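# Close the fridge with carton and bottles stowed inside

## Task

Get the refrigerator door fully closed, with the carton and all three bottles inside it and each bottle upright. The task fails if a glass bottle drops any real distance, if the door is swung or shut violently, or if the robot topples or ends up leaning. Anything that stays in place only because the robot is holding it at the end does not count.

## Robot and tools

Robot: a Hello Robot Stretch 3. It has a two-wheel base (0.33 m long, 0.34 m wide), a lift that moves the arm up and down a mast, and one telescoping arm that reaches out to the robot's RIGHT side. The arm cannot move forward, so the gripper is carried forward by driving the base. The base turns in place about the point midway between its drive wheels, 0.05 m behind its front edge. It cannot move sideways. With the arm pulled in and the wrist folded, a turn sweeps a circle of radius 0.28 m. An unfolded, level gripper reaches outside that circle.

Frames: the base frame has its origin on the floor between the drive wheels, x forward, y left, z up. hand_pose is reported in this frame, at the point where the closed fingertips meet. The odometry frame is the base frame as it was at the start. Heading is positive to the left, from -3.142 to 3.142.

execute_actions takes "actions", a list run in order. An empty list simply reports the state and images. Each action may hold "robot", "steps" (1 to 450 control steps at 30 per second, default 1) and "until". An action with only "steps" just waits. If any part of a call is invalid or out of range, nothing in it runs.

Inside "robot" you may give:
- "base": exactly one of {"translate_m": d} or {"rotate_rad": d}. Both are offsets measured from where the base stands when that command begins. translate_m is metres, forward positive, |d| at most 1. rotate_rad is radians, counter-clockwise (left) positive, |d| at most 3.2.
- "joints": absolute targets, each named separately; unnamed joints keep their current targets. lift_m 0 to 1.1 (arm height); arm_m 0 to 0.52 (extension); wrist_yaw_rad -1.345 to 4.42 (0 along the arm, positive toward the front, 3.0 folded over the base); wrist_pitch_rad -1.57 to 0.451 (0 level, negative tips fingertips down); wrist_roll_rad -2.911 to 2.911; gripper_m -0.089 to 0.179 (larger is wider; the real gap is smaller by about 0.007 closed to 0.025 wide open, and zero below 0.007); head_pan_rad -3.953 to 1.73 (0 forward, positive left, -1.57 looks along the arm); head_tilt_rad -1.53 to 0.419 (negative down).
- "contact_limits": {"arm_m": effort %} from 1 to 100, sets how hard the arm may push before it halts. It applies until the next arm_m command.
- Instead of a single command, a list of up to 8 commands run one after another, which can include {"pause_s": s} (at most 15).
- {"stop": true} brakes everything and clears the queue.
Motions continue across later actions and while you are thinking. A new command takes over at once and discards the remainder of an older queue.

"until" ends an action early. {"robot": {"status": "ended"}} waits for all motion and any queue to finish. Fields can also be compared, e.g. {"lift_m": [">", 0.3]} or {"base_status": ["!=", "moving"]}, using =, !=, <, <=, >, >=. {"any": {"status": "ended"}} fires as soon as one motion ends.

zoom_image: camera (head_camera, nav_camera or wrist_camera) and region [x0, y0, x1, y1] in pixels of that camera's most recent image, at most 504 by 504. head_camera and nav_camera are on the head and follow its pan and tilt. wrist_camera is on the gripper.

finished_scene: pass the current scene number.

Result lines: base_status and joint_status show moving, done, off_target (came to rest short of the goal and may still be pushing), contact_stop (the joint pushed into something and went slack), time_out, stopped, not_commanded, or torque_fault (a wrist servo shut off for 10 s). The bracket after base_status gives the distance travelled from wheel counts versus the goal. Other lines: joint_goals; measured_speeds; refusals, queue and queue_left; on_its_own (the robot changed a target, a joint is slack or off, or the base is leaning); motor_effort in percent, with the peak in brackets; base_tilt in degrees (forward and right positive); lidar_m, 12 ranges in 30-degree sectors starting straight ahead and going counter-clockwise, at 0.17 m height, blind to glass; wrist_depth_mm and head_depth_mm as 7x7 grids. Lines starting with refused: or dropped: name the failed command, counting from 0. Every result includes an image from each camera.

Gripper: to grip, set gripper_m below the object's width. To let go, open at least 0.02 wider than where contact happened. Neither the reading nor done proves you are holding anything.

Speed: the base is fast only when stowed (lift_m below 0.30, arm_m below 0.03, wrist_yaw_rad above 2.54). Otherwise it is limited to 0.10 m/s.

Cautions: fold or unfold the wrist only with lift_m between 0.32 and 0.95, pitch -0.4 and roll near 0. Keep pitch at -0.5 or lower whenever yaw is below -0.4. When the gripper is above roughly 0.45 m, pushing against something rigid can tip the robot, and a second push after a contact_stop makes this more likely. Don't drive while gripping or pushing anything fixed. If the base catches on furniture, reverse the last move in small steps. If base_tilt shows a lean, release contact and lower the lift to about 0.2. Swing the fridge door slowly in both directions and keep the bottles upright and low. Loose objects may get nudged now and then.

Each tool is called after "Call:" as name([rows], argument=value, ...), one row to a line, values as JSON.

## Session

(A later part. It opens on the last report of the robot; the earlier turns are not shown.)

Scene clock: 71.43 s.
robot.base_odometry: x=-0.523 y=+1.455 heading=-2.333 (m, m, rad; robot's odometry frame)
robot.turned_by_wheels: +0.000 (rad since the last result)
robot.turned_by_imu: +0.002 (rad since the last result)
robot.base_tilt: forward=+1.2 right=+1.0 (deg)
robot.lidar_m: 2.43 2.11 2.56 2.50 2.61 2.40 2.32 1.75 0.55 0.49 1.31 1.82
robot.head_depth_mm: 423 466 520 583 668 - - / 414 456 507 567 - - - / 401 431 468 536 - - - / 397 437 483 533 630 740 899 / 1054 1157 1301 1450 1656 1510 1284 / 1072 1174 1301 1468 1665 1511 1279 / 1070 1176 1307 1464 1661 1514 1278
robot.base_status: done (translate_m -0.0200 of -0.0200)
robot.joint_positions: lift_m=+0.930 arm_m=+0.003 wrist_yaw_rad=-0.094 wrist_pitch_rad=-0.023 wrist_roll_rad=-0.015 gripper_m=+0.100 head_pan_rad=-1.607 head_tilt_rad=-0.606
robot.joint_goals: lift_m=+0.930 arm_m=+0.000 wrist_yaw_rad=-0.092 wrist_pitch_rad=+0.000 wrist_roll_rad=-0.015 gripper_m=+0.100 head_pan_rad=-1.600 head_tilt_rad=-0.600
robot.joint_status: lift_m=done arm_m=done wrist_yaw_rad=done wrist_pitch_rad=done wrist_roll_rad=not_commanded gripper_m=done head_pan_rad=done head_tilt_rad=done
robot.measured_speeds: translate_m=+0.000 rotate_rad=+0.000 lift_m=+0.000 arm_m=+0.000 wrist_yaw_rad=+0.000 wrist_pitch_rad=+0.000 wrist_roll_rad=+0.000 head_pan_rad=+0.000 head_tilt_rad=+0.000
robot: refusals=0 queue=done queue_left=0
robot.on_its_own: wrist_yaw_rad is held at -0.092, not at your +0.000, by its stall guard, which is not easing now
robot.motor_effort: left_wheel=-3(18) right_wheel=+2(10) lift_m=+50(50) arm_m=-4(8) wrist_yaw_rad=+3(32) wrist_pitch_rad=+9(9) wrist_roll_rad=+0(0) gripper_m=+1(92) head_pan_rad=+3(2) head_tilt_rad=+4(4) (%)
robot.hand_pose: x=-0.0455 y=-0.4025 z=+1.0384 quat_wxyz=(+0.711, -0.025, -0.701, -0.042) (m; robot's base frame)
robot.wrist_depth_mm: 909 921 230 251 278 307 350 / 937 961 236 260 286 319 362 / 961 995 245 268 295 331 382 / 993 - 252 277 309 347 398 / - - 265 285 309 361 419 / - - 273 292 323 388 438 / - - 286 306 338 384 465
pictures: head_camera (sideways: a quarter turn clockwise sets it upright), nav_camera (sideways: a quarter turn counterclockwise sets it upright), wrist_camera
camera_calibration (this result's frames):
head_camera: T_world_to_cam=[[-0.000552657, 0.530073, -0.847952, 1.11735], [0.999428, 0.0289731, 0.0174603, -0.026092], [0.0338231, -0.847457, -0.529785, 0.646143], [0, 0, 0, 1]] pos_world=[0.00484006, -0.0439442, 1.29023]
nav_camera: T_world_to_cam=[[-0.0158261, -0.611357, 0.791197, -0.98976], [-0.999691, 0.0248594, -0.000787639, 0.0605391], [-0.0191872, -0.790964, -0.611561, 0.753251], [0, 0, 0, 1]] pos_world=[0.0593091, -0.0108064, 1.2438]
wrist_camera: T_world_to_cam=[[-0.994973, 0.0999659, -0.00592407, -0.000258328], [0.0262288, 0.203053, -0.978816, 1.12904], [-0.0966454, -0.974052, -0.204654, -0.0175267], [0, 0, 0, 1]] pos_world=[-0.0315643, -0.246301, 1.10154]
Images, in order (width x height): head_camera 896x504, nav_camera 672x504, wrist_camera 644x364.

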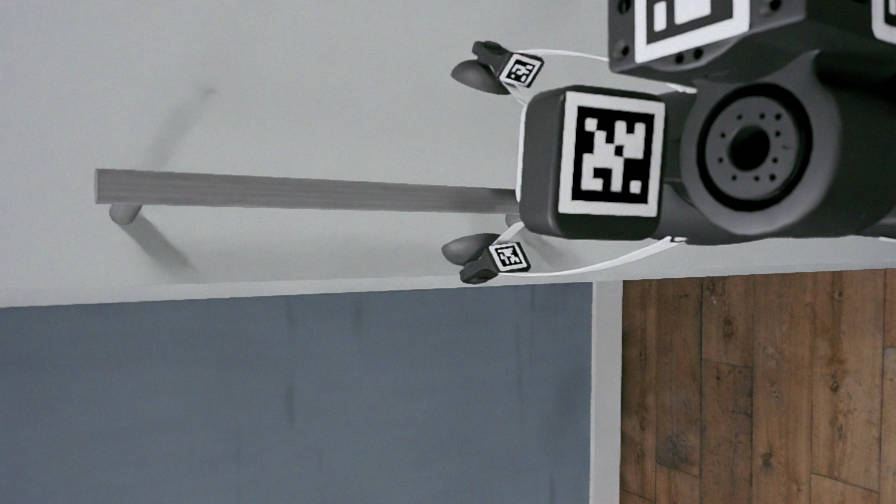

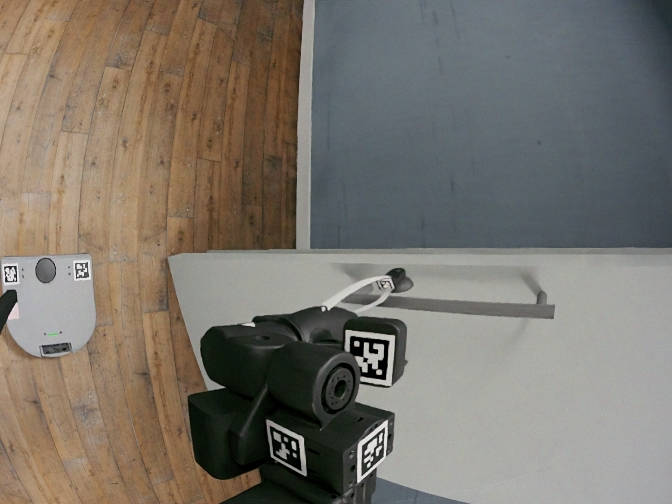

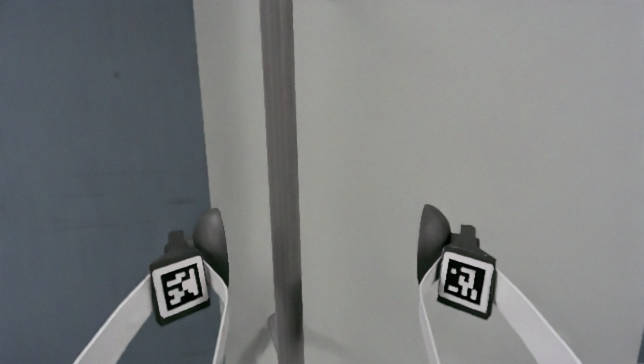

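Call:
execute_actions([
  {"robot":[{"joints":{"lift_m":0.65,"wrist_pitch_rad":-0.5}},{"base":{"translate_m":0.35},"joints":{"gripper_m":0,"head_pan_rad":-2.0,"head_tilt_rad":-0.8}},{"joints":{"arm_m":0.41,"wrist_yaw_rad":-1.3}}],"steps":450,"until":{"robot":{"status":"ended"}}},
])

Scene clock: 83.77 s.
robot.base_odometry: x=-0.764 y=+1.202 heading=-2.333 (m, m, rad; robot's odometry frame)
robot.turned_by_wheels: +0.000 (rad since the last result)
robot.turned_by_imu: +0.005 (rad since the last result)
robot.base_tilt: forward=+1.2 right=+0.9 (deg)
robot.lidar_m: 2.08 1.79 2.55 2.47 2.60 2.76 2.67 0.86 0.67 1.24 1.32 1.84
robot.head_depth_mm: 620 711 839 1016 1293 1330 1169 / 569 653 788 943 1169 1338 1210 / 589 664 757 891 1085 1307 - / 714 814 952 1104 1250 1310 1172 / 956 1148 1382 1543 1523 1343 1181 / 1103 1242 1407 - 1533 1347 1179 / 1069 1192 1349 1512 1542 1352 1179
robot.base_status: done (translate_m +0.3500 of +0.3500)
robot.joint_positions: lift_m=+0.650 arm_m=+0.410 wrist_yaw_rad=-1.297 wrist_pitch_rad=-0.514 wrist_roll_rad=-0.015 gripper_m=+0.000 head_pan_rad=-1.993 head_tilt_rad=-0.790
robot.joint_goals: lift_m=+0.650 arm_m=+0.410 wrist_yaw_rad=-1.300 wrist_pitch_rad=-0.500 wrist_roll_rad=-0.015 gripper_m=+0.000 head_pan_rad=-2.000 head_tilt_rad=-0.800
robot.joint_status: lift_m=done arm_m=done wrist_yaw_rad=done wrist_pitch_rad=done wrist_roll_rad=not_commanded gripper_m=done head_pan_rad=done head_tilt_rad=done
robot.measured_speeds: translate_m=+0.000 rotate_rad=+0.000 lift_m=+0.000 arm_m=+0.000 wrist_yaw_rad=+0.000 wrist_pitch_rad=+0.000 wrist_roll_rad=+0.000 head_pan_rad=+0.000 head_tilt_rad=+0.000
robot: refusals=0 queue=done queue_left=0
robot.motor_effort: left_wheel=-2(6) right_wheel=+1(4) lift_m=+25(50) arm_m=+5(6) wrist_yaw_rad=-2(1) wrist_pitch_rad=+6(9) wrist_roll_rad=+0(0) gripper_m=-2(80) head_pan_rad=-2(21) head_tilt_rad=-7(27) (%)
robot.hand_pose: x=-0.2248 y=-0.6116 z=+0.6420 quat_wxyz=(+0.441, -0.265, -0.650, -0.559) (m; robot's base frame)
robot.wrist_depth_mm: 219 202 211 176 - - - / 249 228 225 195 - - - / 290 260 254 219 - - - / 346 304 289 249 - - - / 426 367 332 280 - - - / 566 459 397 - 904 900 869 / 714 625 488 500 782 776 778
pictures: head_camera (sideways: a quarter turn clockwise sets it upright), nav_camera (sideways: a quarter turn counterclockwise sets it upright), wrist_camera
camera_calibration (this result's frames):
head_camera: T_world_to_cam=[[0.258999, 0.624694, -0.736666, 0.970699], [0.935033, -0.353366, 0.029086, -0.040829], [-0.242143, -0.696341, -0.67563, 0.837556], [0, 0, 0, 1]] pos_world=[-0.0104249, -0.0375928, 1.28215]
nav_camera: T_world_to_cam=[[-0.299952, -0.683093, 0.665893, -0.82472], [-0.916631, 0.399723, -0.00284952, 0.0627163], [-0.264226, -0.611233, -0.746042, 0.929662], [0, 0, 0, 1]] pos_world=[0.0557526, -0.020189, 1.24292]
wrist_camera: T_world_to_cam=[[-0.261883, 0.965097, -0.00233137, 0.531456], [0.620496, 0.166523, -0.766325, 0.763097], [-0.73919, -0.202134, -0.642449, 0.289123], [0, 0, 0, 1]] pos_world=[-0.120603, -0.581538, 0.771767]
Images, in order (width x height): head_camera 896x504, nav_camera 672x504, wrist_camera 644x364.

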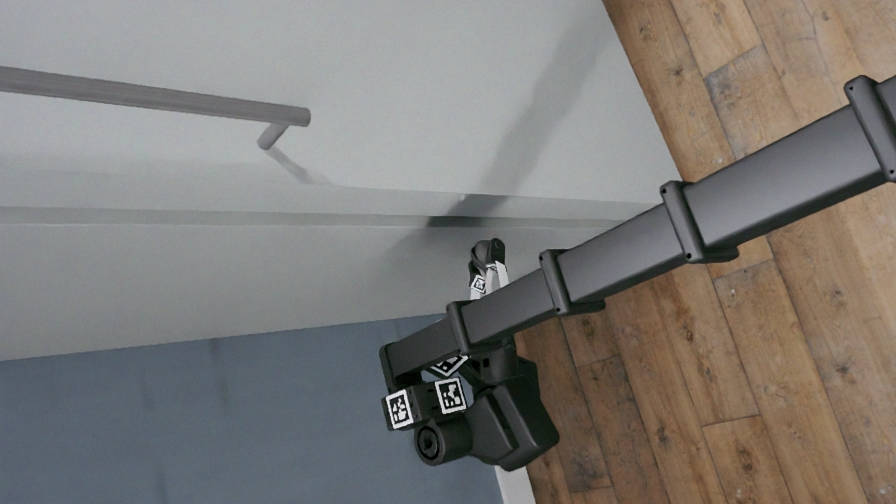

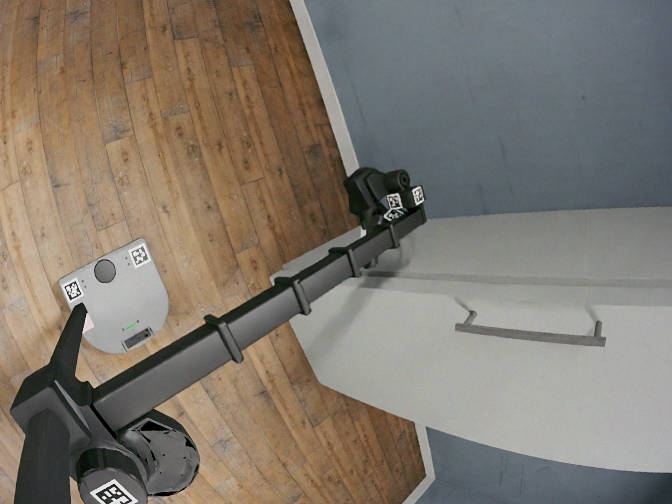

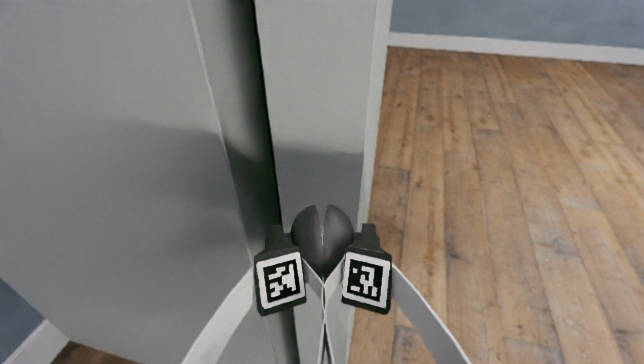

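Call:
execute_actions([
  {"robot":[{"joints":{"lift_m":1.05,"arm_m":0.335,"gripper_m":0.07,"head_tilt_rad":-0.5}},{"base":{"translate_m":-0.07}}],"steps":450,"until":{"robot":{"status":"ended"}}},
])

Scene clock: 89.87 s.
robot.base_odometry: x=-0.716 y=+1.253 heading=-2.333 (m, m, rad; robot's odometry frame)
robot.turned_by_wheels: +0.000 (rad since the last result)
robot.turned_by_imu: +0.001 (rad since the last result)
robot.base_tilt: forward=+1.3 right=+1.0 (deg)
robot.lidar_m: 2.14 1.86 2.55 2.47 2.59 2.69 2.61 0.86 0.64 0.94 1.32 1.84
robot.head_depth_mm: 598 641 - - 943 1034 1217 / 571 602 - 768 842 955 1107 / 547 575 - 711 790 888 1018 / 539 - - 705 773 868 993 / 676 - 837 991 1117 1346 1324 / 1000 1149 - 1369 1479 1580 1357 / 1039 - - 1312 1418 1528 1355
robot.base_status: done (translate_m -0.0700 of -0.0700)
robot.joint_positions: lift_m=+1.050 arm_m=+0.335 wrist_yaw_rad=-1.297 wrist_pitch_rad=-0.515 wrist_roll_rad=-0.015 gripper_m=+0.070 head_pan_rad=-1.993 head_tilt_rad=-0.507
robot.joint_goals: lift_m=+1.050 arm_m=+0.335 wrist_yaw_rad=-1.300 wrist_pitch_rad=-0.500 wrist_roll_rad=-0.015 gripper_m=+0.070 head_pan_rad=-2.000 head_tilt_rad=-0.500
robot.joint_status: lift_m=done arm_m=done wrist_yaw_rad=done wrist_pitch_rad=done wrist_roll_rad=not_commanded gripper_m=done head_pan_rad=done head_tilt_rad=done
robot.measured_speeds: translate_m=+0.000 rotate_rad=+0.000 lift_m=+0.000 arm_m=+0.000 wrist_yaw_rad=+0.000 wrist_pitch_rad=+0.000 wrist_roll_rad=+0.000 head_pan_rad=+0.000 head_tilt_rad=+0.000
robot: refusals=0 queue=done queue_left=0
robot.motor_effort: left_wheel=-2(9) right_wheel=+1(3) lift_m=+51(52) arm_m=-4(6) wrist_yaw_rad=-2(2) wrist_pitch_rad=+6(6) wrist_roll_rad=+0(0) gripper_m=+0(80) head_pan_rad=-3(1) head_tilt_rad=+5(33) (%)
robot.hand_pose: x=-0.2248 y=-0.5371 z=+1.0412 quat_wxyz=(+0.441, -0.265, -0.650, -0.559) (m; robot's base frame)
robot.wrist_depth_mm: 132 127 177 261 - - - / 148 140 185 279 - - - / 192 159 193 296 - - - / 212 185 201 371 - - - / 250 235 214 404 - - - / 338 289 284 463 - - - / 484 371 320 883 - - -
pictures: head_camera (sideways: a quarter turn clockwise sets it upright), nav_camera (sideways: a quarter turn counterclockwise sets it upright), wrist_camera
camera_calibration (this result's frames):
head_camera: T_world_to_cam=[[0.163879, 0.412863, -0.895928, 1.17892], [0.937337, -0.348251, 0.0109721, -0.0172681], [-0.307478, -0.841585, -0.444063, 0.536687], [0, 0, 0, 1]] pos_world=[-0.0119957, -0.0410799, 1.29474]
nav_camera: T_world_to_cam=[[-0.211788, -0.486724, 0.847494, -1.06196], [-0.916743, 0.399477, 0.000330944, 0.0585769], [-0.338715, -0.776864, -0.530805, 0.650139], [0, 0, 0, 1]] pos_world=[0.0490016, -0.0352136, 1.24508]
wrist_camera: T_world_to_cam=[[-0.261882, 0.965097, -0.00233121, 0.460517], [0.620507, 0.166525, -0.766316, 1.0566], [-0.739181, -0.202131, -0.642459, 0.560649], [0, 0, 0, 1]] pos_world=[-0.120603, -0.507069, 1.17095]
Images, in order (width x height): head_camera 896x504, nav_camera 672x504, wrist_camera 644x364.

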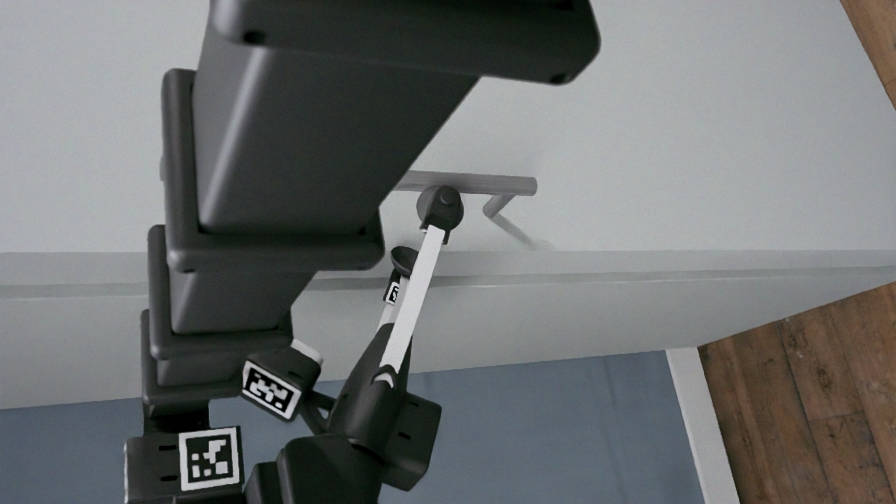

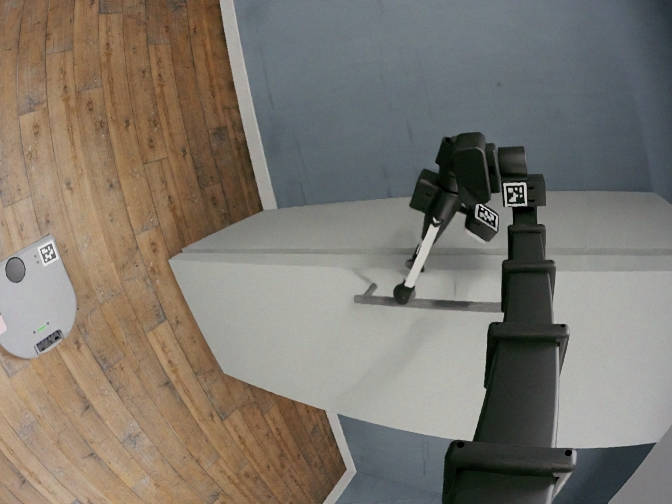

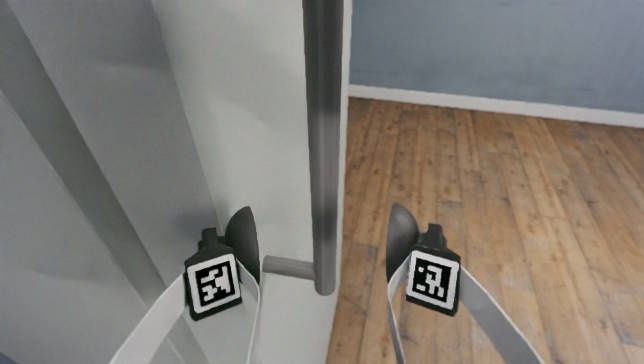

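Call:
execute_actions([
  {"robot":[{"base":{"translate_m":-0.08}},{"joints":{"arm_m":0.2},"base":{"translate_m":-0.03}},{"joints":{"arm_m":0.1},"base":{"translate_m":-0.04}}],"steps":450,"until":{"robot":{"status":"ended"}}},
])

Scene clock: 97.10 s.
robot.base_odometry: x=-0.612 y=+1.361 heading=-2.333 (m, m, rad; robot's odometry frame)
robot.turned_by_wheels: +0.000 (rad since the last result)
robot.turned_by_imu: +0.001 (rad since the last result)
robot.base_tilt: forward=+1.2 right=+1.0 (deg)
robot.lidar_m: 2.29 2.00 2.55 2.50 2.60 2.53 2.45 0.76 0.38 0.71 1.32 1.83
robot.head_depth_mm: 388 420 - - - 871 1135 / 333 360 - 446 523 569 766 / 303 319 - 407 443 497 579 / 320 339 - - - 510 581 / 982 - - 902 - 1005 1082 / 585 - - - - 1257 1290 / 574 806 - - - 1552 1356
robot.base_status: done (translate_m -0.0400 of -0.0400)
robot.joint_positions: lift_m=+1.050 arm_m=+0.100 wrist_yaw_rad=-1.303 wrist_pitch_rad=-0.517 wrist_roll_rad=-0.017 gripper_m=+0.070 head_pan_rad=-1.993 head_tilt_rad=-0.507
robot.joint_goals: lift_m=+1.050 arm_m=+0.100 wrist_yaw_rad=-1.300 wrist_pitch_rad=-0.500 wrist_roll_rad=-0.017 gripper_m=+0.070 head_pan_rad=-2.000 head_tilt_rad=-0.500
robot.joint_status: lift_m=done arm_m=done wrist_yaw_rad=done wrist_pitch_rad=done wrist_roll_rad=not_commanded gripper_m=done head_pan_rad=done head_tilt_rad=done
robot.measured_speeds: translate_m=+0.000 rotate_rad=+0.000 lift_m=+0.000 arm_m=+0.000 wrist_yaw_rad=+0.000 wrist_pitch_rad=+0.000 wrist_roll_rad=+0.000 head_pan_rad=+0.000 head_tilt_rad=+0.000
robot: refusals=0 queue=done queue_left=0
robot.motor_effort: left_wheel=-4(28) right_wheel=+2(19) lift_m=+48(50) arm_m=-2(7) wrist_yaw_rad=+3(28) wrist_pitch_rad=+7(18) wrist_roll_rad=+1(1) gripper_m=+0(7) head_pan_rad=-2(2) head_tilt_rad=+4(5) (%)
robot.hand_pose: x=-0.2248 y=-0.3007 z=+1.0407 quat_wxyz=(+0.439, -0.266, -0.649, -0.561) (m; robot's base frame)
robot.wrist_depth_mm: 90 148 443 - - - - / - 135 378 - - - - / - 124 401 - - - - / - 115 349 - - - - / 91 107 296 - - - - / 105 112 - - - - - / 119 127 232 - - - -
pictures: head_camera (sideways: a quarter turn clockwise sets it upright), nav_camera (sideways: a quarter turn counterclockwise sets it upright), wrist_camera
camera_calibration (this result's frames):
head_camera: T_world_to_cam=[[0.163754, 0.412584, -0.89608, 1.17912], [0.937338, -0.348249, 0.0109493, -0.0172384], [-0.307541, -0.841723, -0.443758, 0.536289], [0, 0, 0, 1]] pos_world=[-0.0119968, -0.0410821, 1.29476]
nav_camera: T_world_to_cam=[[-0.211669, -0.48646, 0.847675, -1.0622], [-0.916742, 0.399479, 0.00033483, 0.0585718], [-0.338791, -0.777029, -0.530516, 0.649762], [0, 0, 0, 1]] pos_world=[0.0489936, -0.0352313, 1.24509]
wrist_camera: T_world_to_cam=[[-0.257053, 0.966397, -0.000501176, 0.231928], [0.622986, 0.165312, -0.764566, 1.01518], [-0.738791, -0.196846, -0.644546, 0.611998], [0, 0, 0, 1]] pos_world=[-0.120685, -0.271486, 1.17075]
Images, in order (width x height): head_camera 896x504, nav_camera 672x504, wrist_camera 644x364.

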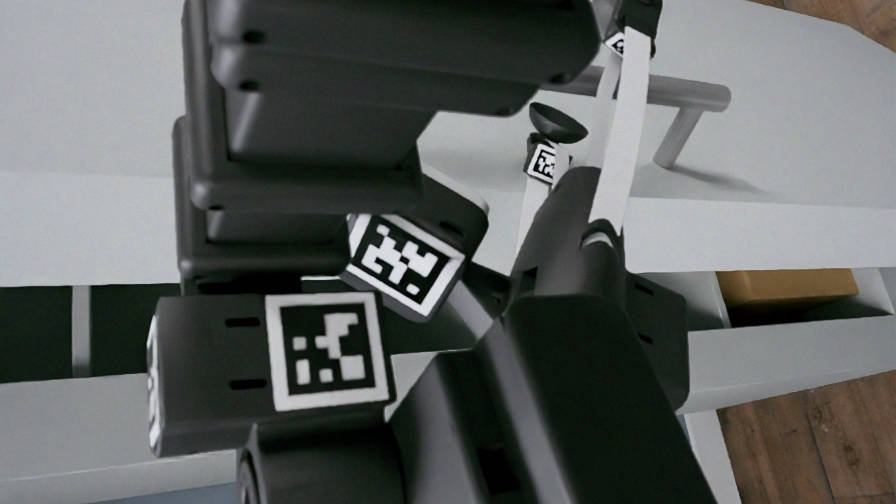

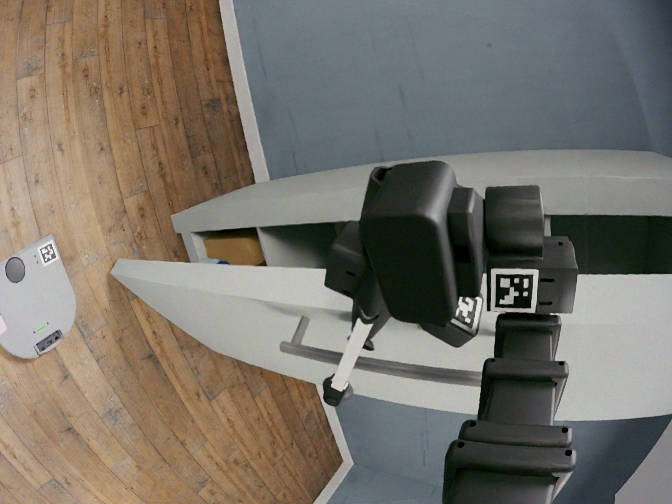

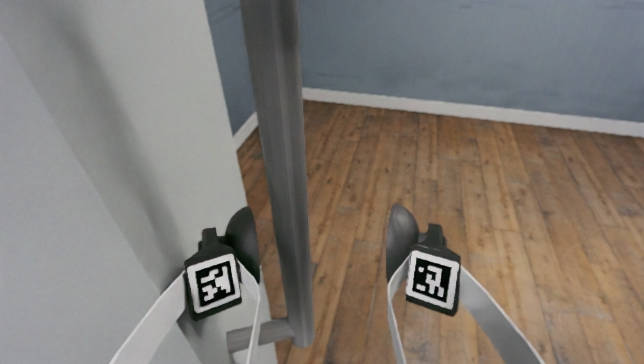

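Call:
execute_actions([
  {"robot":[{"joints":{"arm_m":0.0},"base":{"translate_m":-0.05}},{"base":{"translate_m":0.3},"joints":{"head_tilt_rad":-0.9,"head_pan_rad":-2.4}}],"steps":450,"until":{"robot":{"status":"ended"}}},
])

Scene clock: 104.10 s.
robot.base_odometry: x=-0.785 y=+1.180 heading=-2.333 (m, m, rad; robot's odometry frame)
robot.turned_by_wheels: +0.000 (rad since the last result)
robot.turned_by_imu: +0.004 (rad since the last result)
robot.base_tilt: forward=+1.2 right=+1.0 (deg)
robot.lidar_m: 2.05 1.77 2.55 2.46 2.61 2.79 2.70 0.54 0.78 1.26 1.32 1.84
robot.head_depth_mm: - - 1904 1679 1457 1273 1135 / - - 1904 1639 1441 1277 1136 / - - 665 823 1018 1256 1154 / - 1346 1329 1487 1460 1284 1148 / - - - - 1422 1288 1142 / - - - - - 1271 1145 / - - - - - - 1126
robot.base_status: done (translate_m +0.3000 of +0.3000)
robot.joint_positions: lift_m=+1.050 arm_m=+0.003 wrist_yaw_rad=-1.303 wrist_pitch_rad=-0.514 wrist_roll_rad=-0.016 gripper_m=+0.070 head_pan_rad=-2.393 head_tilt_rad=-0.889
robot.joint_goals: lift_m=+1.050 arm_m=+0.000 wrist_yaw_rad=-1.300 wrist_pitch_rad=-0.500 wrist_roll_rad=-0.016 gripper_m=+0.070 head_pan_rad=-2.400 head_tilt_rad=-0.900
robot.joint_status: lift_m=done arm_m=done wrist_yaw_rad=done wrist_pitch_rad=done wrist_roll_rad=not_commanded gripper_m=done head_pan_rad=done head_tilt_rad=done
robot.measured_speeds: translate_m=+0.000 rotate_rad=+0.000 lift_m=+0.000 arm_m=+0.000 wrist_yaw_rad=+0.000 wrist_pitch_rad=+0.000 wrist_roll_rad=+0.000 head_pan_rad=+0.000 head_tilt_rad=+0.000
robot: refusals=0 queue=done queue_left=0
robot.motor_effort: left_wheel=-2(9) right_wheel=+1(11) lift_m=+48(48) arm_m=-3(6) wrist_yaw_rad=+3(18) wrist_pitch_rad=+5(12) wrist_roll_rad=+0(1) gripper_m=+0(5) head_pan_rad=-2(21) head_tilt_rad=-7(42) (%)
robot.hand_pose: x=-0.2253 y=-0.2036 z=+1.0415 quat_wxyz=(+0.440, -0.267, -0.649, -0.560) (m; robot's base frame)
robot.wrist_depth_mm: 854 822 326 - - - - / 712 805 362 - - - - / 594 - 649 - - - - / 958 - - - - - - / 558 925 - - - - - / 625 821 990 - - - - / 911 813 - - - - -
pictures: head_camera (sideways: a quarter turn clockwise sets it upright), nav_camera (sideways: a quarter turn counterclockwise sets it upright), wrist_camera
camera_calibration (this result's frames):
head_camera: T_world_to_cam=[[0.532479, 0.521757, -0.66651, 0.877605], [0.72142, -0.691616, 0.0349355, -0.0471372], [-0.442741, -0.499436, -0.744677, 0.928579], [0, 0, 0, 1]] pos_world=[-0.0221796, -0.0267315, 1.27807]
nav_camera: T_world_to_cam=[[-0.587579, -0.554632, 0.589181, -0.723015], [-0.688495, 0.725231, -0.00391917, 0.0627168], [-0.425119, -0.407951, -0.807991, 1.0112], [0, 0, 0, 1]] pos_world=[0.0482298, -0.033973, 1.24327]
wrist_camera: T_world_to_cam=[[-0.25653, 0.966535, -0.00153901, 0.139256], [0.620644, 0.163506, -0.766855, 1.00152], [-0.740941, -0.197677, -0.641818, 0.627716], [0, 0, 0, 1]] pos_world=[-0.120762, -0.174264, 1.17111]
Images, in order (width x height): head_camera 896x504, nav_camera 672x504, wrist_camera 644x364.

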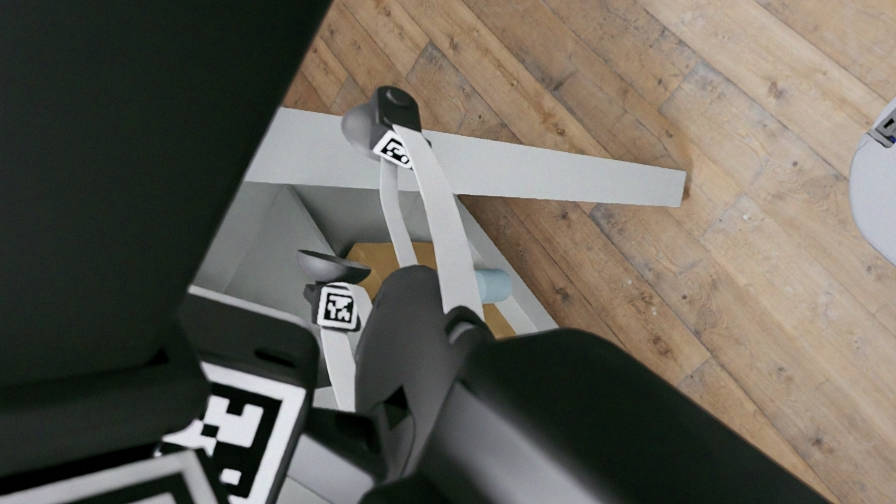

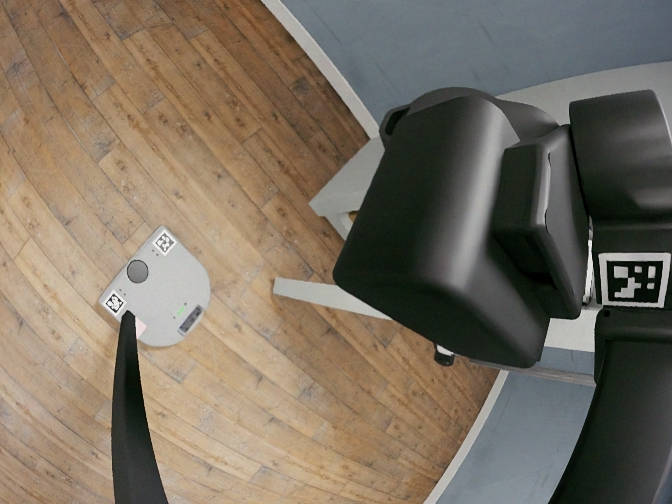

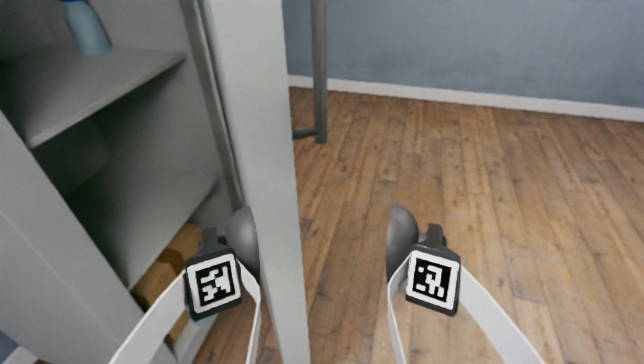

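Call:
execute_actions([
  {"robot":[{"base":{"rotate_rad":0.89},"joints":{"lift_m":0.4,"wrist_yaw_rad":0,"wrist_pitch_rad":-1.0,"head_pan_rad":-1.6,"gripper_m":0.13}},{"base":{"translate_m":-0.2}},{"base":{"rotate_rad":-1.52}},{"joints":{"wrist_pitch_rad":0,"lift_m":0.1,"arm_m":0.05}}],"steps":450,"until":{"robot":{"status":"ended"}}},
  {"steps":150,"until":{"robot":{"status":"ended"}}},
])

Scene clock: 123.90 s.
robot.base_odometry: x=-0.811 y=+1.379 heading=-2.963 (m, m, rad; robot's odometry frame)
robot.turned_by_wheels: -0.630 (rad since the last result)
robot.turned_by_imu: -0.637 (rad since the last result)
robot.base_tilt: forward=+1.2 right=+1.0 (deg)
robot.lidar_m: 1.46 2.17 1.95 2.75 2.65 2.70 2.75 2.59 0.35 0.59 0.58 1.13
robot.head_depth_mm: 809 911 1002 466 538 1226 1131 / 873 997 1125 1340 1399 805 1099 / 887 815 1216 1168 1373 1280 1146 / 968 785 1227 1079 1256 1283 1141 / 947 735 1138 881 1076 1267 1139 / 512 577 681 932 1409 1284 1146 / 511 659 946 1453 1479 1293 1145
robot.base_status: done (rotate_rad -1.5199 of -1.5200)
robot.joint_positions: lift_m=+0.100 arm_m=+0.050 wrist_yaw_rad=-0.003 wrist_pitch_rad=-0.022 wrist_roll_rad=-0.016 gripper_m=+0.130 head_pan_rad=-1.607 head_tilt_rad=-0.889
robot.joint_goals: lift_m=+0.100 arm_m=+0.050 wrist_yaw_rad=+0.000 wrist_pitch_rad=+0.000 wrist_roll_rad=-0.016 gripper_m=+0.130 head_pan_rad=-1.600 head_tilt_rad=-0.900
robot.joint_status: lift_m=done arm_m=done wrist_yaw_rad=done wrist_pitch_rad=done wrist_roll_rad=not_commanded gripper_m=done head_pan_rad=done head_tilt_rad=done
robot.measured_speeds: translate_m=+0.000 rotate_rad=+0.000 lift_m=+0.000 arm_m=+0.000 wrist_yaw_rad=+0.000 wrist_pitch_rad=+0.000 wrist_roll_rad=+0.000 head_pan_rad=+0.000 head_tilt_rad=+0.000
robot: refusals=0 queue=done queue_left=0
robot.motor_effort: left_wheel=+3(12) right_wheel=-1(5) lift_m=+25(49) arm_m=+4(6) wrist_yaw_rad=+3(2) wrist_pitch_rad=+9(8) wrist_roll_rad=+0(0) gripper_m=+0(82) head_pan_rad=+2(27) head_tilt_rad=-8(7) (%)
robot.hand_pose: x=-0.0222 y=-0.4503 z=+0.2093 quat_wxyz=(+0.713, +0.007, -0.701, -0.009) (m; robot's base frame)
robot.wrist_depth_mm: 654 269 382 458 604 430 180 / 666 274 388 445 598 413 177 / 687 283 402 429 610 401 174 / 702 294 411 411 625 389 172 / 707 298 391 422 539 300 170 / 556 - 359 457 538 - 166 / 434 330 384 412 409 376 147
pictures: head_camera (sideways: a quarter turn clockwise sets it upright), nav_camera (sideways: a quarter turn counterclockwise sets it upright), wrist_camera
camera_calibration (this result's frames):
head_camera: T_world_to_cam=[[0.00716802, 0.745614, -0.66634, 0.880587], [0.999155, 0.0216275, 0.0349487, -0.0488485], [0.0404695, -0.666027, -0.744829, 0.925829], [0, 0, 0, 1]] pos_world=[0.0050274, -0.038894, 1.27806]
nav_camera: T_world_to_cam=[[-0.0228484, -0.807812, 0.588997, -0.726219], [-0.999669, 0.0254156, -0.00392161, 0.0646182], [-0.0118018, -0.588891, -0.808126, 1.00885], [0, 0, 0, 1]] pos_world=[0.0599101, 0.0058113, 1.24327]
wrist_camera: T_world_to_cam=[[-0.999948, 0.00876325, -0.0052857, -0.018504], [0.00696367, 0.204154, -0.978914, 0.326727], [-0.00749937, -0.9789, -0.204204, -0.231833], [0, 0, 0, 1]] pos_world=[-0.0225169, -0.293482, 0.272399]
Images, in order (width x height): head_camera 896x504, nav_camera 672x504, wrist_camera 644x364.

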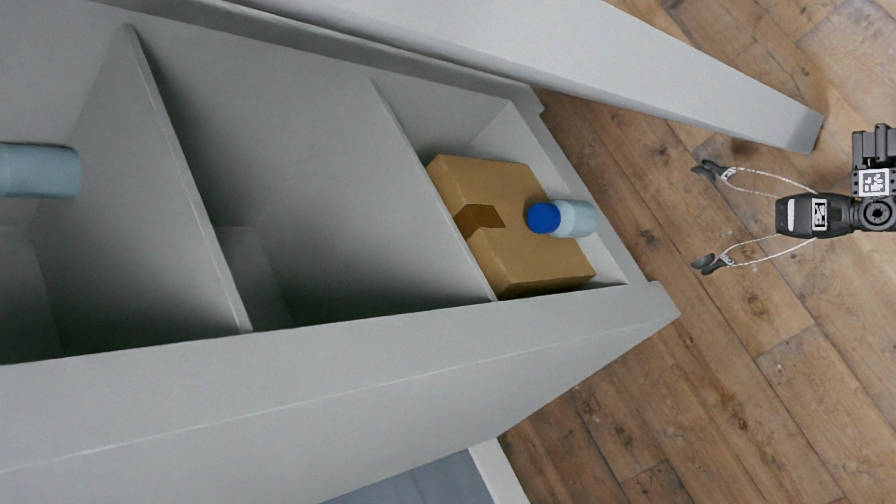

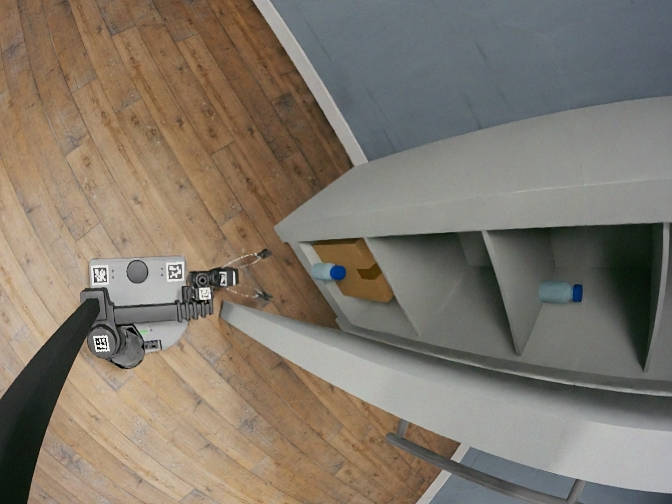

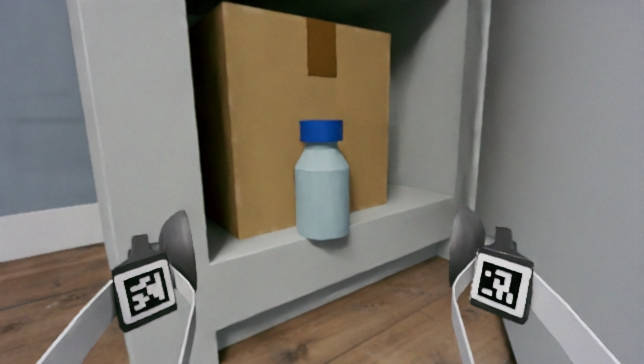

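Call:
execute_actions([
  {"robot":[{"joints":{"lift_m":0.065,"gripper_m":0.1,"arm_m":0.2}},{"joints":{"arm_m":0.29}}],"steps":450,"until":{"robot":{"status":"ended"}}},
])

Scene clock: 127.97 s.
robot.base_odometry: x=-0.811 y=+1.379 heading=-2.963 (m, m, rad; robot's odometry frame)
robot.turned_by_wheels: +0.000 (rad since the last result)
robot.turned_by_imu: +0.001 (rad since the last result)
robot.base_tilt: forward=+1.2 right=+1.0 (deg)
robot.lidar_m: 1.46 2.17 1.94 2.75 2.65 2.69 2.74 2.58 0.35 0.59 0.59 1.13
robot.head_depth_mm: 808 911 1001 468 538 1228 1129 / 874 990 1123 1333 1393 806 1102 / 888 815 1210 1169 1373 1324 1139 / 966 785 1224 1077 1249 1266 1142 / 948 733 1135 880 1078 1267 1140 / 512 578 684 930 1411 1286 1146 / 511 658 948 1457 1478 1288 1152
robot.base_status: done (rotate_rad -1.5199 of -1.5200)
robot.joint_positions: lift_m=+0.065 arm_m=+0.289 wrist_yaw_rad=+0.001 wrist_pitch_rad=-0.022 wrist_roll_rad=-0.016 gripper_m=+0.100 head_pan_rad=-1.607 head_tilt_rad=-0.889
robot.joint_goals: lift_m=+0.065 arm_m=+0.290 wrist_yaw_rad=+0.000 wrist_pitch_rad=+0.000 wrist_roll_rad=-0.016 gripper_m=+0.100 head_pan_rad=-1.600 head_tilt_rad=-0.900
robot.joint_status: lift_m=done arm_m=done wrist_yaw_rad=done wrist_pitch_rad=done wrist_roll_rad=not_commanded gripper_m=done head_pan_rad=done head_tilt_rad=done
robot.measured_speeds: translate_m=+0.000 rotate_rad=+0.000 lift_m=+0.000 arm_m=+0.000 wrist_yaw_rad=+0.000 wrist_pitch_rad=+0.000 wrist_roll_rad=+0.000 head_pan_rad=+0.000 head_tilt_rad=+0.000
robot: refusals=0 queue=done queue_left=0
robot.motor_effort: left_wheel=+3(3) right_wheel=-1(2) lift_m=+25(25) arm_m=+10(10) wrist_yaw_rad=+0(3) wrist_pitch_rad=+8(9) wrist_roll_rad=+0(0) gripper_m=-1(81) head_pan_rad=+2(3) head_tilt_rad=-7(8) (%)
robot.hand_pose: x=-0.0213 y=-0.6900 z=+0.1744 quat_wxyz=(+0.713, +0.008, -0.701, -0.008) (m; robot's base frame)
robot.wrist_depth_mm: 404 142 164 191 243 367 325 / 417 145 168 141 253 375 329 / 433 147 173 150 262 384 337 / 450 154 175 143 272 392 346 / 304 157 187 147 168 340 340 / 226 204 194 152 212 345 338 / 172 163 171 158 225 341 336
pictures: head_camera (sideways: a quarter turn clockwise sets it upright), nav_camera (sideways: a quarter turn counterclockwise sets it upright), wrist_camera
camera_calibration (this result's frames):
head_camera: T_world_to_cam=[[0.00716792, 0.745614, -0.66634, 0.880587], [0.999155, 0.0216276, 0.0349487, -0.0488485], [0.0404695, -0.666027, -0.744829, 0.925829], [0, 0, 0, 1]] pos_world=[0.0050274, -0.038894, 1.27806]
nav_camera: T_world_to_cam=[[-0.0228483, -0.807812, 0.588997, -0.726219], [-0.999669, 0.0254154, -0.0039216, 0.0646182], [-0.0118017, -0.588891, -0.808126, 1.00885], [0, 0, 0, 1]] pos_world=[0.0599101, 0.0058113, 1.24327]
wrist_camera: T_world_to_cam=[[-0.999972, 0.00530325, -0.00528973, -0.0180913], [0.00625859, 0.203562, -0.979042, 0.341147], [-0.00411531, -0.979048, -0.20359, -0.473712], [0, 0, 0, 1]] pos_world=[-0.0221754, -0.533135, 0.237459]
Images, in order (width x height): head_camera 896x504, nav_camera 672x504, wrist_camera 644x364.

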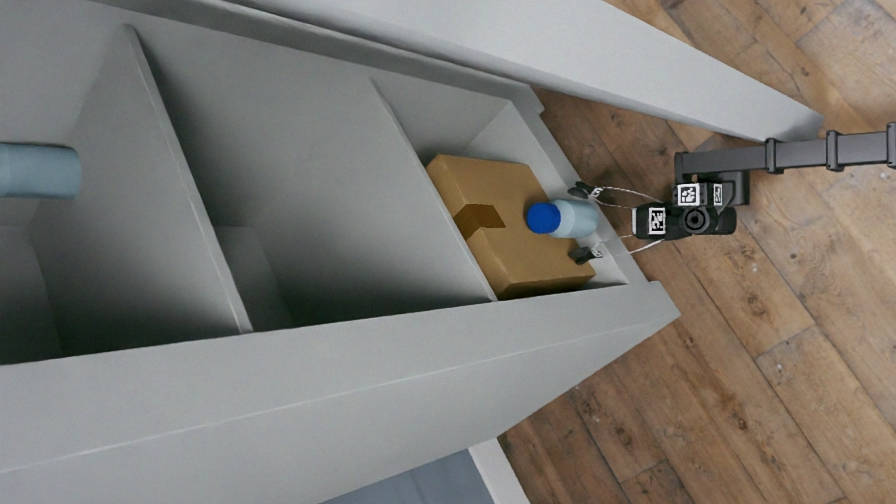

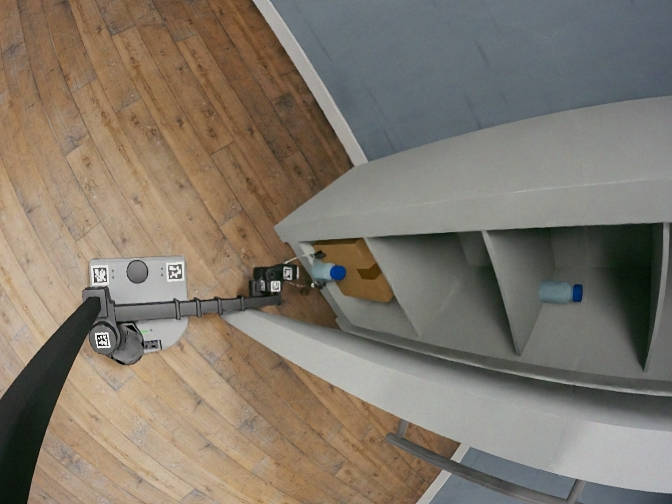

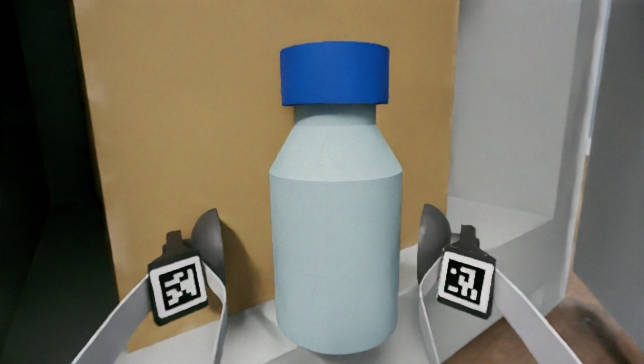

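Call:
execute_actions([
  {"robot":[{"base":{"translate_m":-0.012},"joints":{"gripper_m":0.085}},{"joints":{"arm_m":0.305}},{"joints":{"gripper_m":0.02}},{"joints":{"lift_m":0.085}},{"joints":{"arm_m":0.18}}],"steps":450,"until":{"robot":{"status":"ended"}}},
])

Scene clock: 129.63 s.
robot.base_odometry: x=-0.799 y=+1.381 heading=-2.963 (m, m, rad; robot's odometry frame)
robot.turned_by_wheels: +0.000 (rad since the last result)
robot.turned_by_imu: +0.001 (rad since the last result)
robot.base_tilt: forward=+1.2 right=+1.1 (deg)
robot.lidar_m: 1.46 2.18 1.95 2.76 2.64 2.69 2.74 2.57 0.34 0.59 0.59 1.13
robot.head_depth_mm: 802 898 991 457 531 1228 1131 / 869 988 1120 1317 1395 795 1102 / 891 1070 1198 1191 1374 1306 1142 / 958 785 1222 1096 1241 1275 1140 / 953 759 1198 911 1099 1268 1142 / 524 587 681 883 1409 1287 1148 / 501 623 900 1440 1476 1290 1140
robot.base_status: done (translate_m -0.0119 of -0.0120)
robot.joint_positions: lift_m=+0.065 arm_m=+0.297 wrist_yaw_rad=+0.002 wrist_pitch_rad=-0.022 wrist_roll_rad=-0.016 gripper_m=+0.085 head_pan_rad=-1.607 head_tilt_rad=-0.890
robot.joint_goals: lift_m=+0.065 arm_m=+0.298 wrist_yaw_rad=+0.000 wrist_pitch_rad=+0.000 wrist_roll_rad=-0.016 gripper_m=+0.085 head_pan_rad=-1.600 head_tilt_rad=-0.900
robot.joint_status: lift_m=done arm_m=contact_stop wrist_yaw_rad=done wrist_pitch_rad=done wrist_roll_rad=not_commanded gripper_m=done head_pan_rad=done head_tilt_rad=done
robot.measured_speeds: translate_m=-0.001 rotate_rad=-0.002 lift_m=+0.000 arm_m=-0.015 wrist_yaw_rad=-0.010 wrist_pitch_rad=+0.000 wrist_roll_rad=+0.000 head_pan_rad=+0.000 head_tilt_rad=-0.024
robot: refusals=0 queue=dropped queue_left=0
robot.on_its_own: arm_m is slack since a contact_stop, until your next command for it (your +0.305 is given up)
robot.motor_effort: left_wheel=-6(13) right_wheel=-10(16) lift_m=+30(32) arm_m=+14(51) wrist_yaw_rad=-2(7) wrist_pitch_rad=+8(9) wrist_roll_rad=+0(0) gripper_m=+0(61) head_pan_rad=+2(2) head_tilt_rad=-6(7) (%)
robot.hand_pose: x=-0.0209 y=-0.6980 z=+0.1743 quat_wxyz=(+0.713, +0.009, -0.701, -0.007) (m; robot's base frame)
robot.wrist_depth_mm: 131 142 163 191 244 358 317 / 133 144 161 133 252 359 322 / 252 148 169 142 261 371 329 / 346 151 168 135 270 377 329 / 281 154 159 137 267 338 327 / 215 154 154 143 216 337 322 / 173 157 163 148 223 339 336
pictures: head_camera (sideways: a quarter turn clockwise sets it upright), nav_camera (sideways: a quarter turn counterclockwise sets it upright), wrist_camera
dropped: robot: command 1 of its queue: arm_m: contact_stop
camera_calibration (this result's frames):
head_camera: T_world_to_cam=[[0.0071558, 0.746521, -0.665324, 0.879263], [0.999152, 0.02164, 0.0350272, -0.0489507], [0.0405461, -0.66501, -0.745733, 0.927004], [0, 0, 0, 1]] pos_world=[0.00503091, -0.0388615, 1.27801]
nav_camera: T_world_to_cam=[[-0.0228286, -0.808615, 0.587895, -0.724784], [-0.999671, 0.0253607, -0.00393613, 0.0646371], [-0.0117266, -0.587791, -0.808928, 1.00989], [0, 0, 0, 1]] pos_world=[0.0599126, 0.00589434, 1.24328]
wrist_camera: T_world_to_cam=[[-0.999979, 0.00362138, -0.0052885, -0.0187944], [0.0059143, 0.203294, -0.9791, 0.342464], [-0.00247058, -0.979111, -0.203311, -0.481603], [0, 0, 0, 1]] pos_world=[-0.0220093, -0.541096, 0.237291]
Images, in order (width x height): head_camera 896x504, nav_camera 672x504, wrist_camera 644x364.

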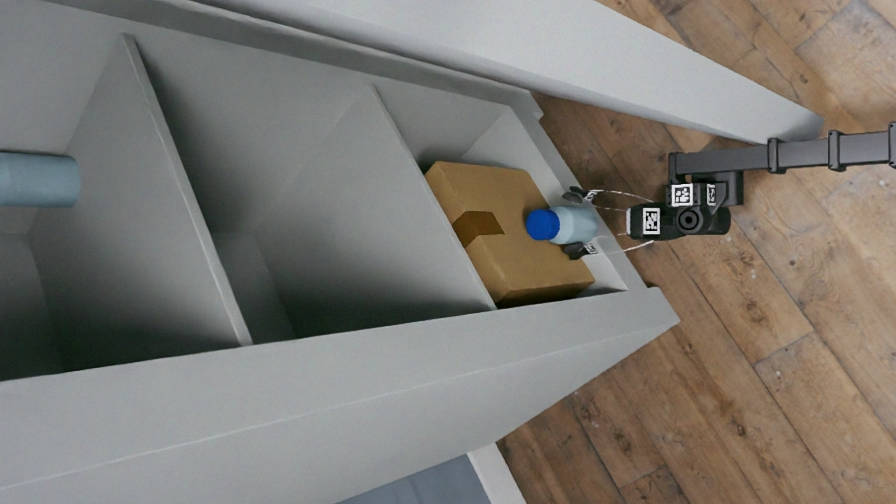

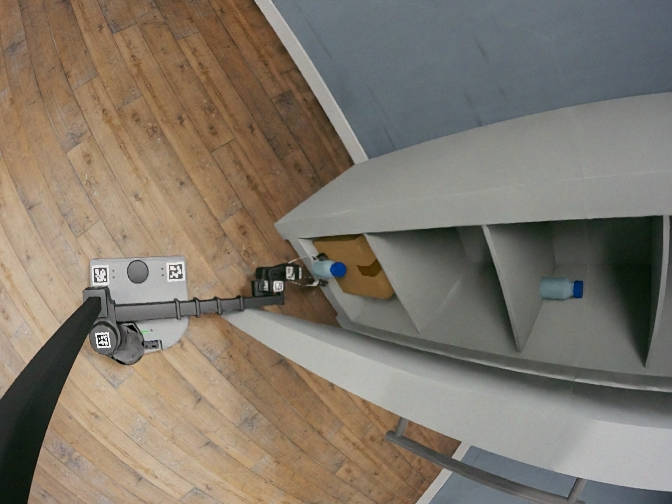

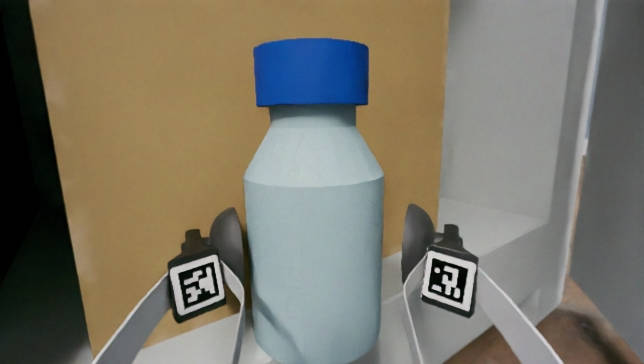

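Call:
execute_actions([
  {"robot":[{"joints":{"gripper_m":0.0,"arm_m":0.293}},{"joints":{"lift_m":0.085}},{"joints":{"arm_m":0.18}},{"joints":{"lift_m":0.5}}],"steps":450,"until":{"robot":{"status":"ended"}}},
])

Scene clock: 138.03 s.
robot.base_odometry: x=-0.799 y=+1.381 heading=-2.963 (m, m, rad; robot's odometry frame)
robot.turned_by_wheels: +0.000 (rad since the last result)
robot.turned_by_imu: +0.002 (rad since the last result)
robot.base_tilt: forward=+1.2 right=+1.0 (deg)
robot.lidar_m: 1.46 2.18 1.95 2.75 2.64 2.68 2.74 2.57 0.34 0.59 0.59 1.13
robot.head_depth_mm: 802 899 989 456 531 1229 1148 / 871 986 1123 1317 1411 724 1088 / 894 1074 1192 1096 1380 1237 1139 / 964 782 1221 1055 1259 1282 1143 / 954 759 1193 910 1093 1262 1142 / 524 586 682 886 1412 1283 1143 / 501 623 897 1449 1468 1287 1148
robot.base_status: done (translate_m -0.0120 of -0.0120)
robot.joint_positions: lift_m=+0.499 arm_m=+0.180 wrist_yaw_rad=+0.002 wrist_pitch_rad=-0.069 wrist_roll_rad=-0.016 gripper_m=+0.007 head_pan_rad=-1.607 head_tilt_rad=-0.890
robot.joint_goals: lift_m=+0.500 arm_m=+0.180 wrist_yaw_rad=+0.000 wrist_pitch_rad=+0.000 wrist_roll_rad=-0.016 gripper_m=+0.006 head_pan_rad=-1.600 head_tilt_rad=-0.900
robot.joint_status: lift_m=done arm_m=done wrist_yaw_rad=done wrist_pitch_rad=done wrist_roll_rad=not_commanded gripper_m=done head_pan_rad=done head_tilt_rad=done
robot.measured_speeds: translate_m=+0.000 rotate_rad=+0.000 lift_m=+0.000 arm_m=+0.000 wrist_yaw_rad=+0.000 wrist_pitch_rad=+0.000 wrist_roll_rad=+0.000 head_pan_rad=+0.000 head_tilt_rad=+0.000
robot: refusals=0 queue=done queue_left=0
robot.on_its_own: gripper_m is held at +0.006, not at your +0.000, by its stall guard, which is not easing now
robot.motor_effort: left_wheel=+4(4) right_wheel=-2(3) lift_m=+55(56) arm_m=-4(8) wrist_yaw_rad=-2(5) wrist_pitch_rad=+26(26) wrist_roll_rad=+0(0) gripper_m=-19(95) head_pan_rad=+3(2) head_tilt_rad=-6(6) (%)
robot.hand_pose: x=-0.0208 y=-0.5792 z=+0.5964 quat_wxyz=(+0.713, +0.026, -0.701, -0.024) (m; robot's base frame)
robot.wrist_depth_mm: 165 551 638 679 530 429 268 / 168 573 635 140 539 443 261 / 172 579 675 149 553 459 255 / 177 580 616 142 531 469 251 / 181 389 421 144 474 489 247 / 186 286 - 148 454 463 242 / 190 207 371 153 590 420 236
pictures: head_camera (sideways: a quarter turn clockwise sets it upright), nav_camera (sideways: a quarter turn counterclockwise sets it upright), wrist_camera
camera_calibration (this result's frames):
head_camera: T_world_to_cam=[[0.00715376, 0.746521, -0.665324, 0.879263], [0.999152, 0.0216427, 0.0350272, -0.0489507], [0.040548, -0.66501, -0.745733, 0.927004], [0, 0, 0, 1]] pos_world=[0.00503102, -0.0388615, 1.27801]
nav_camera: T_world_to_cam=[[-0.0228264, -0.808615, 0.587895, -0.724784], [-0.999671, 0.025358, -0.00393614, 0.0646371], [-0.011725, -0.587791, -0.808928, 1.00989], [0, 0, 0, 1]] pos_world=[0.0599126, 0.0058945, 1.24328]
wrist_camera: T_world_to_cam=[[-0.99998, 0.0037501, -0.00500797, -0.0170594], [0.00578615, 0.249855, -0.968266, 0.752042], [-0.00237982, -0.968276, -0.249872, -0.245409], [0, 0, 0, 1]] pos_world=[-0.0219946, -0.425461, 0.666771]
Images, in order (width x height): head_camera 896x504, nav_camera 672x504, wrist_camera 644x364.

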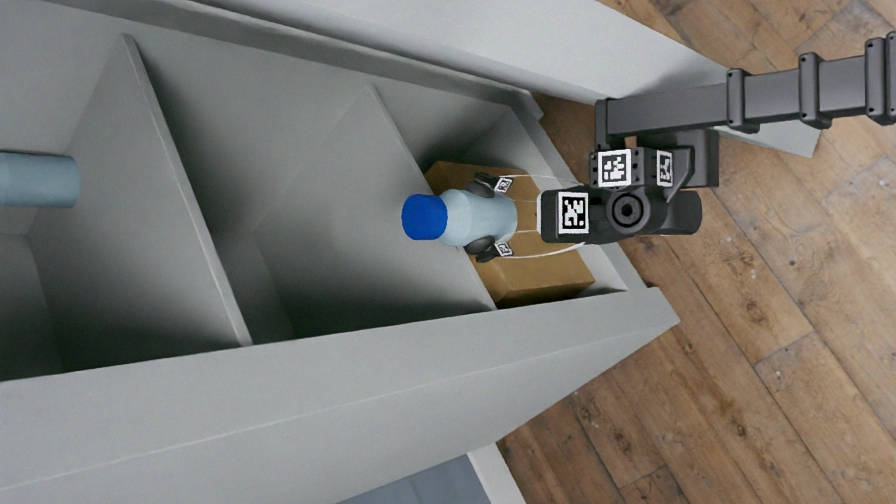

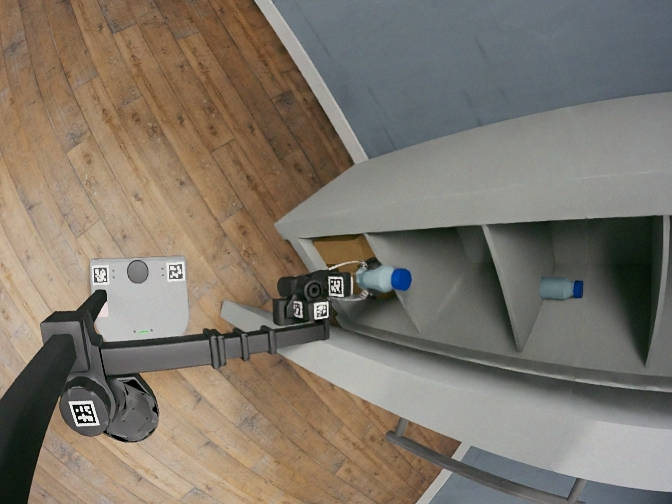

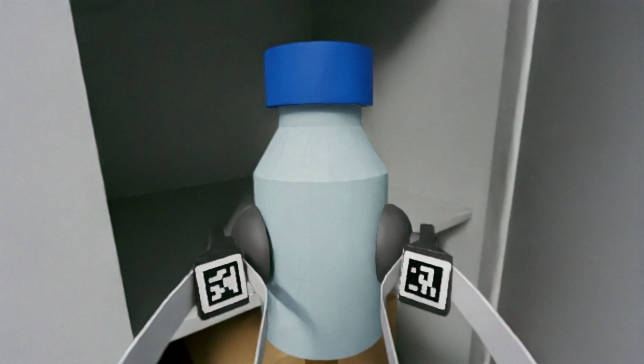

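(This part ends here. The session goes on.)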